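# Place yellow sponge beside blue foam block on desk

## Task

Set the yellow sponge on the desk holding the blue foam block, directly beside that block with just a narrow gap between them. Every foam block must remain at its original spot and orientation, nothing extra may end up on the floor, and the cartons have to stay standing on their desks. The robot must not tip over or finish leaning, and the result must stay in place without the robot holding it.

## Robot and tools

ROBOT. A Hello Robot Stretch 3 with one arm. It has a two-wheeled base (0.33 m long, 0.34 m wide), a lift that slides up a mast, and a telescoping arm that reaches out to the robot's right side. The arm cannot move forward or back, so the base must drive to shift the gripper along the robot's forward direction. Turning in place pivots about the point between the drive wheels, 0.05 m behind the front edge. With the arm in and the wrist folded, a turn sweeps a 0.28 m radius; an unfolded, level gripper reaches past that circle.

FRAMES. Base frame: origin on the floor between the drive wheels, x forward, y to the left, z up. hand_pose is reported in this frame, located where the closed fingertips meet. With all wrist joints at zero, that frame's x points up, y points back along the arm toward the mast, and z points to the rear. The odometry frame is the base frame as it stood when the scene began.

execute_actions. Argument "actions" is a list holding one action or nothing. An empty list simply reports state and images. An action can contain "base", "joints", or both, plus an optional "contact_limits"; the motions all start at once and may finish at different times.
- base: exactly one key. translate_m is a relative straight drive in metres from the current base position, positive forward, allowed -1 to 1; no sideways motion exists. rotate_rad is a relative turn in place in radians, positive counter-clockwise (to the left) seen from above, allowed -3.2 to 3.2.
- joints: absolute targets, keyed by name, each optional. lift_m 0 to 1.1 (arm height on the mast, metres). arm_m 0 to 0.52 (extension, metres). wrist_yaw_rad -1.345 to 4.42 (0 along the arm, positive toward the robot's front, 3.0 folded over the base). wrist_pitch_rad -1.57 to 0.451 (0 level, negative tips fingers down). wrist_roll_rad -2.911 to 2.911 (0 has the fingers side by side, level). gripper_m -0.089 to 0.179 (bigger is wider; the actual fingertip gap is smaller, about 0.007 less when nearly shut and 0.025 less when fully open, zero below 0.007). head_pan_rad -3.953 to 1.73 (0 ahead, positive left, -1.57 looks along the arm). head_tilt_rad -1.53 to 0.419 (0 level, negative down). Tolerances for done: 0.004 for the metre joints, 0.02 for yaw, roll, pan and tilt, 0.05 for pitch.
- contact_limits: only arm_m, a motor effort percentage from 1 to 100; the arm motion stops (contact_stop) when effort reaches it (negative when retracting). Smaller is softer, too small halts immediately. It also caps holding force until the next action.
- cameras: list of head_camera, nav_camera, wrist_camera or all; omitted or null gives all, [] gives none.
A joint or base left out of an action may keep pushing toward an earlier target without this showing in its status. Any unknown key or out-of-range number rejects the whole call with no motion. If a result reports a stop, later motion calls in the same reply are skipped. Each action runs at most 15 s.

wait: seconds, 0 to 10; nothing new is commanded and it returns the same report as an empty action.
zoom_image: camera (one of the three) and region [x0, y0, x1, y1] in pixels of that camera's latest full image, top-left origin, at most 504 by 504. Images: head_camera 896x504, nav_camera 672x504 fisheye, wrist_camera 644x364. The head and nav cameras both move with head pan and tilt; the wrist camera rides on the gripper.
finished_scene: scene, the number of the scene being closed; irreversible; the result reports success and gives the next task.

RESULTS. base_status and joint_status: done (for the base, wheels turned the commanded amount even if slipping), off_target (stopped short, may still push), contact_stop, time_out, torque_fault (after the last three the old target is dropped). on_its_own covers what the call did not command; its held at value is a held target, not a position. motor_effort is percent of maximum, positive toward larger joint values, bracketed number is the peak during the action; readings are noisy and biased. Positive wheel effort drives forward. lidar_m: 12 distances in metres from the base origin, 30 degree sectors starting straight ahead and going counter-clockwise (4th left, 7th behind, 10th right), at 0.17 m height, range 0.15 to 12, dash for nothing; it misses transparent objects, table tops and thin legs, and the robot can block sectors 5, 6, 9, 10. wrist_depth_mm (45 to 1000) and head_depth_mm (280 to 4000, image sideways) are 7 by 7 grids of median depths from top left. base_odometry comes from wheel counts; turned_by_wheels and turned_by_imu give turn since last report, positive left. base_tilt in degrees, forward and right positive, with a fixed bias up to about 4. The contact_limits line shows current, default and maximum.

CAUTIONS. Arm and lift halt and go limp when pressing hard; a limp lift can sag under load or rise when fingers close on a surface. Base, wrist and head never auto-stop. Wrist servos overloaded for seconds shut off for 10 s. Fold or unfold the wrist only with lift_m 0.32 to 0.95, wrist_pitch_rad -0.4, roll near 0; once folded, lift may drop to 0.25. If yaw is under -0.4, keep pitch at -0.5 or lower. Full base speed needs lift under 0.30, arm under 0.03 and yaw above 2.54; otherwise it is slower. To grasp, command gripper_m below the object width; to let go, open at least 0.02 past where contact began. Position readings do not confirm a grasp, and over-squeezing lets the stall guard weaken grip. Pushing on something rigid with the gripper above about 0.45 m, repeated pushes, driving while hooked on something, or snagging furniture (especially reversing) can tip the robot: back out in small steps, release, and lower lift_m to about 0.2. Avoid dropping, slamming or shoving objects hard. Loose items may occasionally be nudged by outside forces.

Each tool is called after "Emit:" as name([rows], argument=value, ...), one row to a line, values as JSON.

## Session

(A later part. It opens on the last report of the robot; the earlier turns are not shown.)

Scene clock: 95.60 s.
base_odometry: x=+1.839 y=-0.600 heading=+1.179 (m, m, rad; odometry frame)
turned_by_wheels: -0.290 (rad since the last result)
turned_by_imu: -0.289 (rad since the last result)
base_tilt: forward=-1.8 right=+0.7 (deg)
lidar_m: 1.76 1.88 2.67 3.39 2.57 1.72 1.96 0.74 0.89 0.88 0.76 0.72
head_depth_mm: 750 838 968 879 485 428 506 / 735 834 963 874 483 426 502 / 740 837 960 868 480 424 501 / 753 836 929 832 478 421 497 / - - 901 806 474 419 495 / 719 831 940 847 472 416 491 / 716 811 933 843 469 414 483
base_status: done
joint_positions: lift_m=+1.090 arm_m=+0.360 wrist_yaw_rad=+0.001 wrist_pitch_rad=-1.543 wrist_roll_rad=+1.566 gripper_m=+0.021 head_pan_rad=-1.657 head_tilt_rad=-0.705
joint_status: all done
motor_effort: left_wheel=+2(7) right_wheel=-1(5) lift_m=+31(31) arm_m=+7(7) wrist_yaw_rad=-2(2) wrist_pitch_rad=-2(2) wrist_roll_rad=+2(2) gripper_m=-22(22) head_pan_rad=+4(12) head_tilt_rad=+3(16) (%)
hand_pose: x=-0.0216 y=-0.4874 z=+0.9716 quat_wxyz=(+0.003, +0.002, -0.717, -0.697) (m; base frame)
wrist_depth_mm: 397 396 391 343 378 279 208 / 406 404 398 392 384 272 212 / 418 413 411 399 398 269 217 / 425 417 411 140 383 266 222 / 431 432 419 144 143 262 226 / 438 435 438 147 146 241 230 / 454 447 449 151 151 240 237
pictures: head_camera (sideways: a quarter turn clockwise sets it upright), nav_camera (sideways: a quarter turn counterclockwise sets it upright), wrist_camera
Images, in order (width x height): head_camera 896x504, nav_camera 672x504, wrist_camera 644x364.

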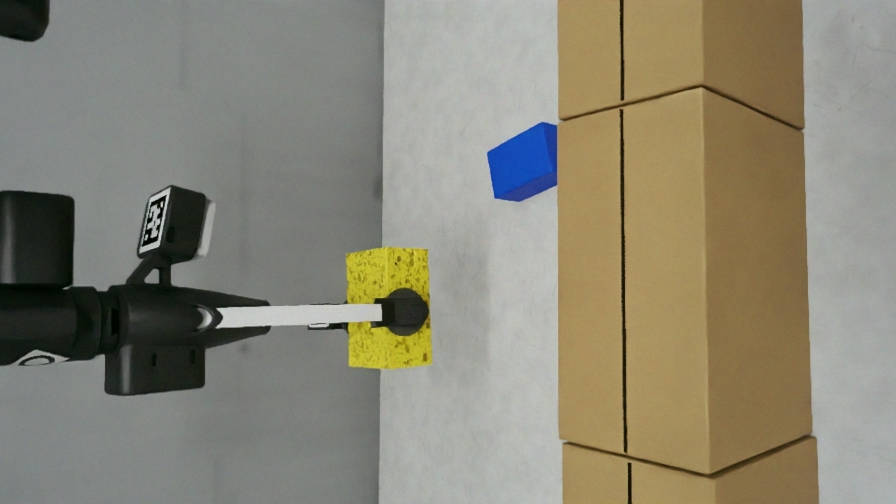

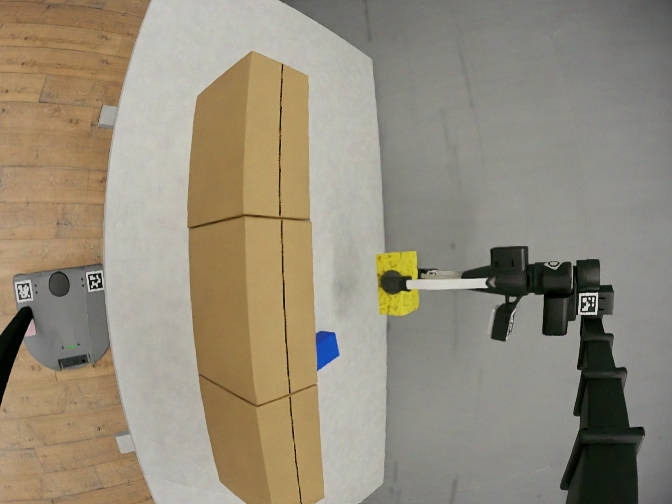

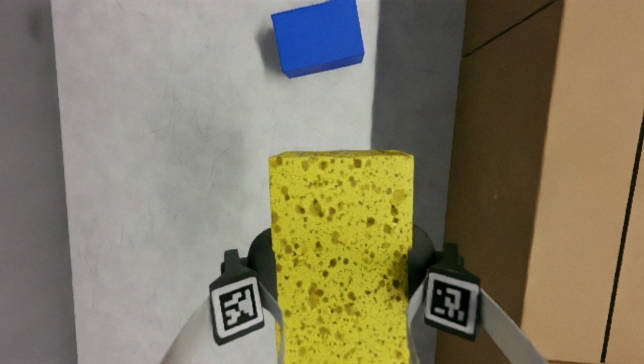

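Emit:
execute_actions([
  {"base":{"translate_m":-0.065},"joints":{"arm_m":0.365,"wrist_roll_rad":1.37,"lift_m":0.94}},
], cameras=["head_camera","wrist_camera"])

Scene clock: 98.43 s.
base_odometry: x=+1.814 y=-0.660 heading=+1.179 (m, m, rad; odometry frame)
turned_by_wheels: +0.000 (rad since the last result)
turned_by_imu: +0.000 (rad since the last result)
base_tilt: forward=-1.8 right=+0.6 (deg)
lidar_m: 1.82 1.95 2.78 3.39 2.09 1.67 1.90 0.68 0.88 0.87 0.93 0.77
head_depth_mm: 734 831 942 - - 434 501 / 730 819 - - 472 426 497 / 726 - 971 868 481 423 492 / 722 - 947 863 477 421 489 / 717 792 - 852 473 417 488 / 714 808 929 845 473 414 485 / 711 807 927 842 471 409 484
base_status: done
joint_positions: lift_m=+0.940 arm_m=+0.365 wrist_yaw_rad=+0.001 wrist_pitch_rad=-1.543 wrist_roll_rad=+1.376 gripper_m=+0.021 head_pan_rad=-1.657 head_tilt_rad=-0.705
joint_status: all done
motor_effort: left_wheel=+2(4) right_wheel=-1(5) lift_m=+18(26) arm_m=+6(6) wrist_yaw_rad=-1(1) wrist_pitch_rad=-2(2) wrist_roll_rad=-3(2) gripper_m=-21(21) head_pan_rad=+4(4) head_tilt_rad=+1(2) (%)
hand_pose: x=-0.0216 y=-0.4924 z=+0.8222 quat_wxyz=(+0.070, +0.068, -0.713, -0.694) (m; base frame)
wrist_depth_mm: 256 251 247 204 240 239 236 / 258 258 252 207 206 242 222 / 265 264 259 253 250 248 211 / 273 269 266 140 255 254 200 / 277 272 272 144 143 256 192 / 285 281 278 148 146 252 184 / 292 288 284 152 152 240 178
pictures: head_camera (sideways: a quarter turn clockwise sets it upright), wrist_camera
Images, in order (width x height): head_camera 896x504, wrist_camera 644x364.

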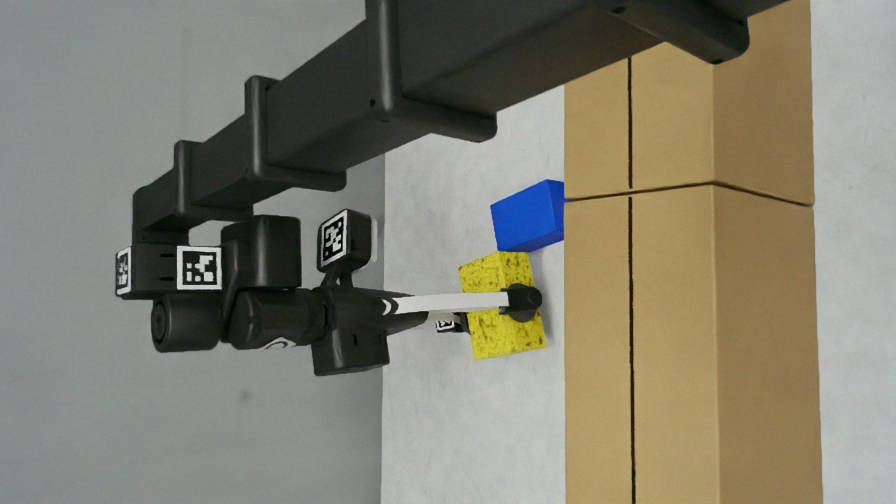

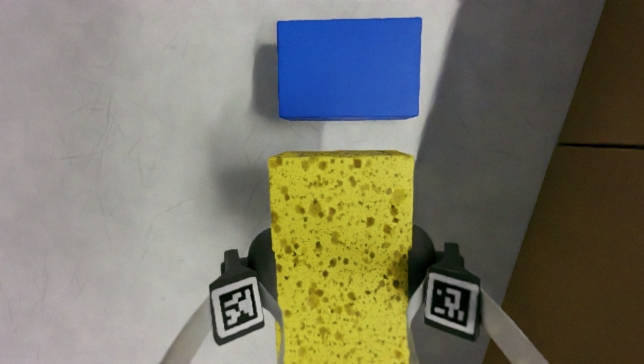

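Emit:
execute_actions([
  {"base":{"translate_m":-0.008},"joints":{"lift_m":0.885}},
], cameras=["head_camera","wrist_camera"])

Scene clock: 100.73 s.
base_odometry: x=+1.811 y=-0.667 heading=+1.179 (m, m, rad; odometry frame)
turned_by_wheels: +0.000 (rad since the last result)
turned_by_imu: +0.000 (rad since the last result)
base_tilt: forward=-1.7 right=+0.7 (deg)
lidar_m: 1.83 1.96 2.79 3.83 1.67 1.66 1.88 0.67 0.89 0.87 0.93 0.78
head_depth_mm: 734 832 960 910 - - - / 732 828 938 - - 425 495 / 725 814 - 838 480 423 491 / 721 797 - 832 478 420 488 / 718 798 - 828 469 416 487 / 714 807 933 848 472 413 484 / 713 805 924 840 470 407 483
base_status: done
joint_positions: lift_m=+0.885 arm_m=+0.365 wrist_yaw_rad=+0.001 wrist_pitch_rad=-1.543 wrist_roll_rad=+1.376 gripper_m=+0.021 head_pan_rad=-1.657 head_tilt_rad=-0.705
joint_status: all done
motor_effort: left_wheel=+1(5) right_wheel=-2(4) lift_m=+18(18) arm_m=+7(7) wrist_yaw_rad=-1(1) wrist_pitch_rad=-2(3) wrist_roll_rad=-3(3) gripper_m=-21(21) head_pan_rad=+4(4) head_tilt_rad=+2(2) (%)
hand_pose: x=-0.0216 y=-0.4924 z=+0.7672 quat_wxyz=(+0.070, +0.068, -0.713, -0.694) (m; base frame)
wrist_depth_mm: 201 199 196 150 149 188 186 / 204 203 200 153 152 191 189 / 210 207 203 181 199 195 193 / 215 212 208 140 200 200 195 / 218 216 213 143 143 203 192 / 225 224 221 147 146 207 184 / 229 226 225 151 151 212 178
pictures: head_camera (sideways: a quarter turn clockwise sets it upright), wrist_camera
Images, in order (width x height): head_camera 896x504, wrist_camera 644x364.

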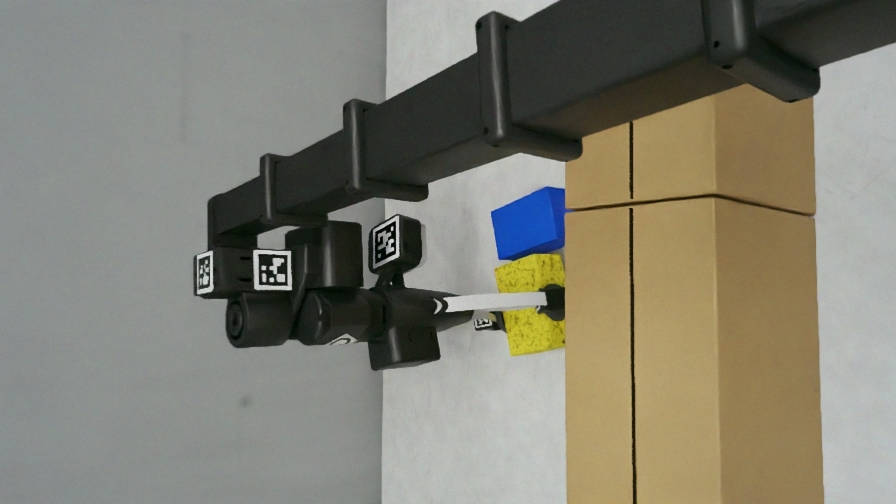

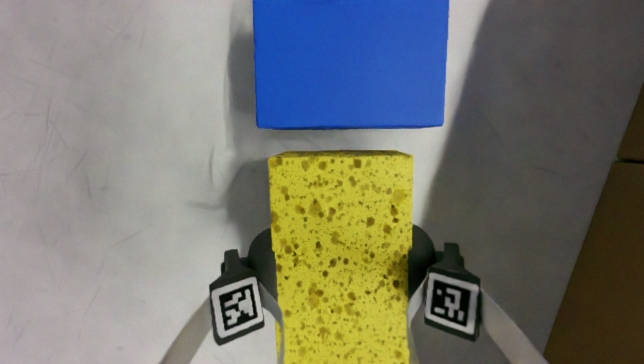

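Emit:
execute_actions([
  {"joints":{"lift_m":0.870}},
], cameras=[])

Emit:
execute_actions([
  {"joints":{"gripper_m":0.10}},
], cameras=["wrist_camera"])

Emit:
execute_actions([
  {"joints":{"lift_m":0.96}},
], cameras=["head_camera","wrist_camera"])

Scene clock: 101.87 s.
base_odometry: x=+1.811 y=-0.667 heading=+1.179 (m, m, rad; odometry frame)
turned_by_wheels: +0.000 (rad since the last result)
turned_by_imu: +0.000 (rad since the last result)
base_tilt: forward=-1.7 right=+0.6 (deg)
lidar_m: 1.83 1.96 2.80 3.84 1.68 1.66 1.89 0.67 0.88 0.87 0.93 0.78
head_depth_mm: 732 832 957 881 - - - / 726 828 952 - - 424 494 / 725 815 - 824 482 423 491 / 722 801 - 831 477 420 489 / 719 805 - - 468 416 488 / 717 806 929 848 472 412 485 / 712 805 929 840 470 408 483
base_status: not commanded
joint_positions: lift_m=+0.870 arm_m=+0.365 wrist_yaw_rad=+0.001 wrist_pitch_rad=-1.543 wrist_roll_rad=+1.376 gripper_m=+0.021 head_pan_rad=-1.657 head_tilt_rad=-0.705
joint_status: all done
motor_effort: left_wheel=+2(2) right_wheel=-1(1) lift_m=+18(19) arm_m=+7(7) wrist_yaw_rad=-2(2) wrist_pitch_rad=-3(3) wrist_roll_rad=-3(3) gripper_m=-21(21) head_pan_rad=+4(4) head_tilt_rad=+2(2) (%)
hand_pose: x=-0.0216 y=-0.4923 z=+0.7522 quat_wxyz=(+0.070, +0.068, -0.713, -0.694) (m; base frame)
wrist_depth_mm: 186 184 181 136 135 174 173 / 190 187 185 140 137 179 176 / 193 192 189 181 183 181 180 / 198 197 194 140 185 186 182 / 204 200 198 144 143 188 186 / 208 205 204 148 146 194 184 / 214 211 208 151 150 197 178
pictures: none
No camera images: the call's "cameras" was empty. Leave "cameras" out to get every camera's image.

Scene clock: 103.17 s.
base_odometry: x=+1.811 y=-0.667 heading=+1.179 (m, m, rad; odometry frame)
turned_by_wheels: +0.000 (rad since the last result)
turned_by_imu: +0.000 (rad since the last result)
base_tilt: forward=-1.7 right=+0.7 (deg)
lidar_m: 1.82 1.95 2.79 3.84 1.68 1.66 1.89 0.67 0.89 0.87 0.93 0.78
head_depth_mm: 733 829 964 882 - - - / 731 826 951 - - 424 493 / 727 821 - 825 481 423 491 / 722 803 - 834 478 420 489 / 717 809 - - 473 416 487 / 715 808 934 845 472 412 486 / 712 802 926 844 470 408 483
base_status: not commanded
joint_positions: lift_m=+0.870 arm_m=+0.365 wrist_yaw_rad=+0.001 wrist_pitch_rad=-1.543 wrist_roll_rad=+1.376 gripper_m=+0.100 head_pan_rad=-1.657 head_tilt_rad=-0.705
joint_status: all done
motor_effort: left_wheel=+2(2) right_wheel=-1(1) lift_m=+18(18) arm_m=+7(7) wrist_yaw_rad=-2(0) wrist_pitch_rad=-2(2) wrist_roll_rad=-3(4) gripper_m=+0(99) head_pan_rad=+4(4) head_tilt_rad=+2(2) (%)
hand_pose: x=-0.0216 y=-0.4923 z=+0.7522 quat_wxyz=(+0.070, +0.068, -0.713, -0.694) (m; base frame)
wrist_depth_mm: 187 183 182 137 135 174 172 / 189 188 184 140 138 177 175 / 193 192 190 186 183 182 179 / 199 196 194 145 186 187 183 / 203 201 198 149 169 188 185 / 207 205 202 153 151 191 184 / 214 211 207 155 198 199 172
pictures: wrist_camera
Images, in order (width x height): wrist_camera 644x364.

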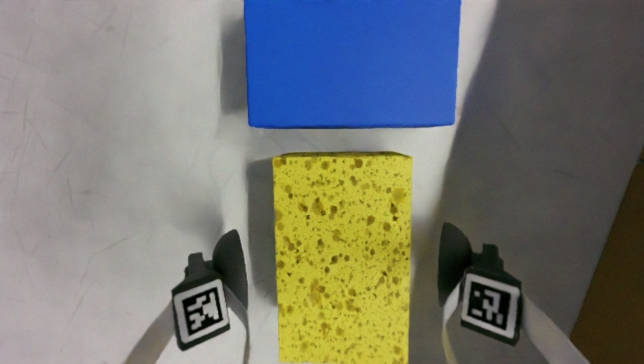

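Scene clock: 104.83 s.
base_odometry: x=+1.811 y=-0.667 heading=+1.179 (m, m, rad; odometry frame)
turned_by_wheels: +0.000 (rad since the last result)
turned_by_imu: +0.000 (rad since the last result)
base_tilt: forward=-1.8 right=+0.5 (deg)
lidar_m: 1.83 1.95 2.79 3.84 1.67 1.66 1.89 0.68 0.88 0.87 0.93 0.78
head_depth_mm: 732 832 - - 467 431 499 / 730 796 - 820 484 425 495 / 725 - 972 870 482 423 490 / 712 - 982 863 477 420 488 / 716 - - 826 474 416 486 / 717 811 932 848 472 412 485 / 712 804 922 842 469 408 485
base_status: not commanded
joint_positions: lift_m=+0.960 arm_m=+0.365 wrist_yaw_rad=+0.001 wrist_pitch_rad=-1.543 wrist_roll_rad=+1.376 gripper_m=+0.100 head_pan_rad=-1.657 head_tilt_rad=-0.705
joint_status: all done
motor_effort: left_wheel=+2(2) right_wheel=-2(2) lift_m=+31(32) arm_m=+7(7) wrist_yaw_rad=-1(1) wrist_pitch_rad=-2(3) wrist_roll_rad=-3(3) gripper_m=+0(0) head_pan_rad=+4(5) head_tilt_rad=+2(3) (%)
hand_pose: x=-0.0216 y=-0.4923 z=+0.8416 quat_wxyz=(+0.070, +0.068, -0.713, -0.694) (m; base frame)
wrist_depth_mm: 275 271 267 261 259 256 234 / 282 274 271 225 263 260 222 / 284 281 280 232 271 267 213 / 290 290 285 236 275 273 202 / 301 294 290 242 282 275 192 / 307 301 296 295 291 235 184 / 311 308 304 299 294 263 173
pictures: head_camera (sideways: a quarter turn clockwise sets it upright), wrist_camera
Images, in order (width x height): head_camera 896x504, wrist_camera 644x364.

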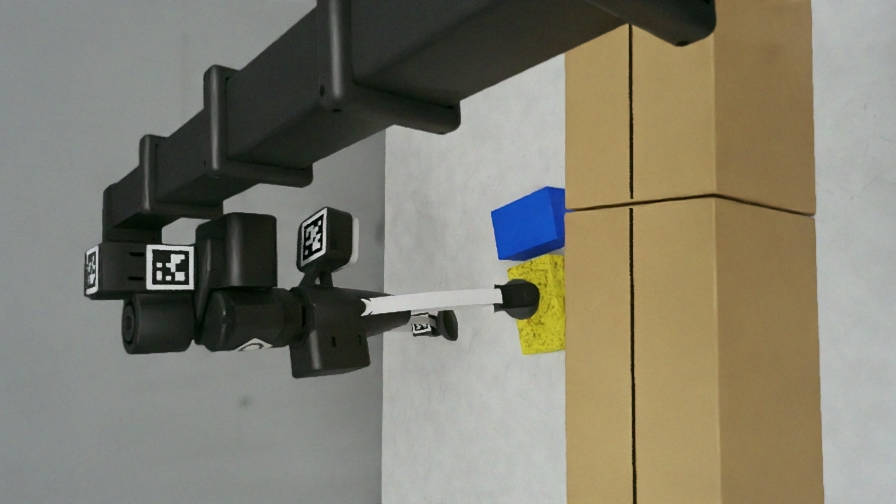

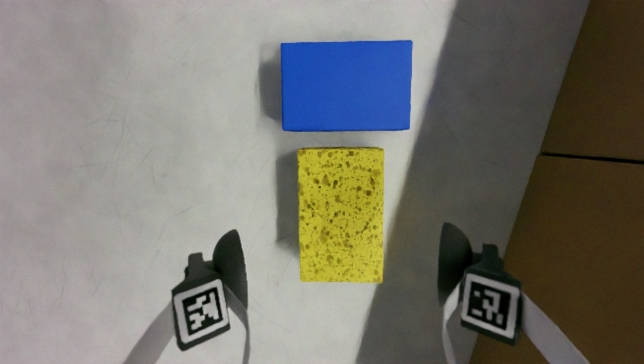

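Emit:
finished_scene(scene=1)

The scene is finished: the task was done.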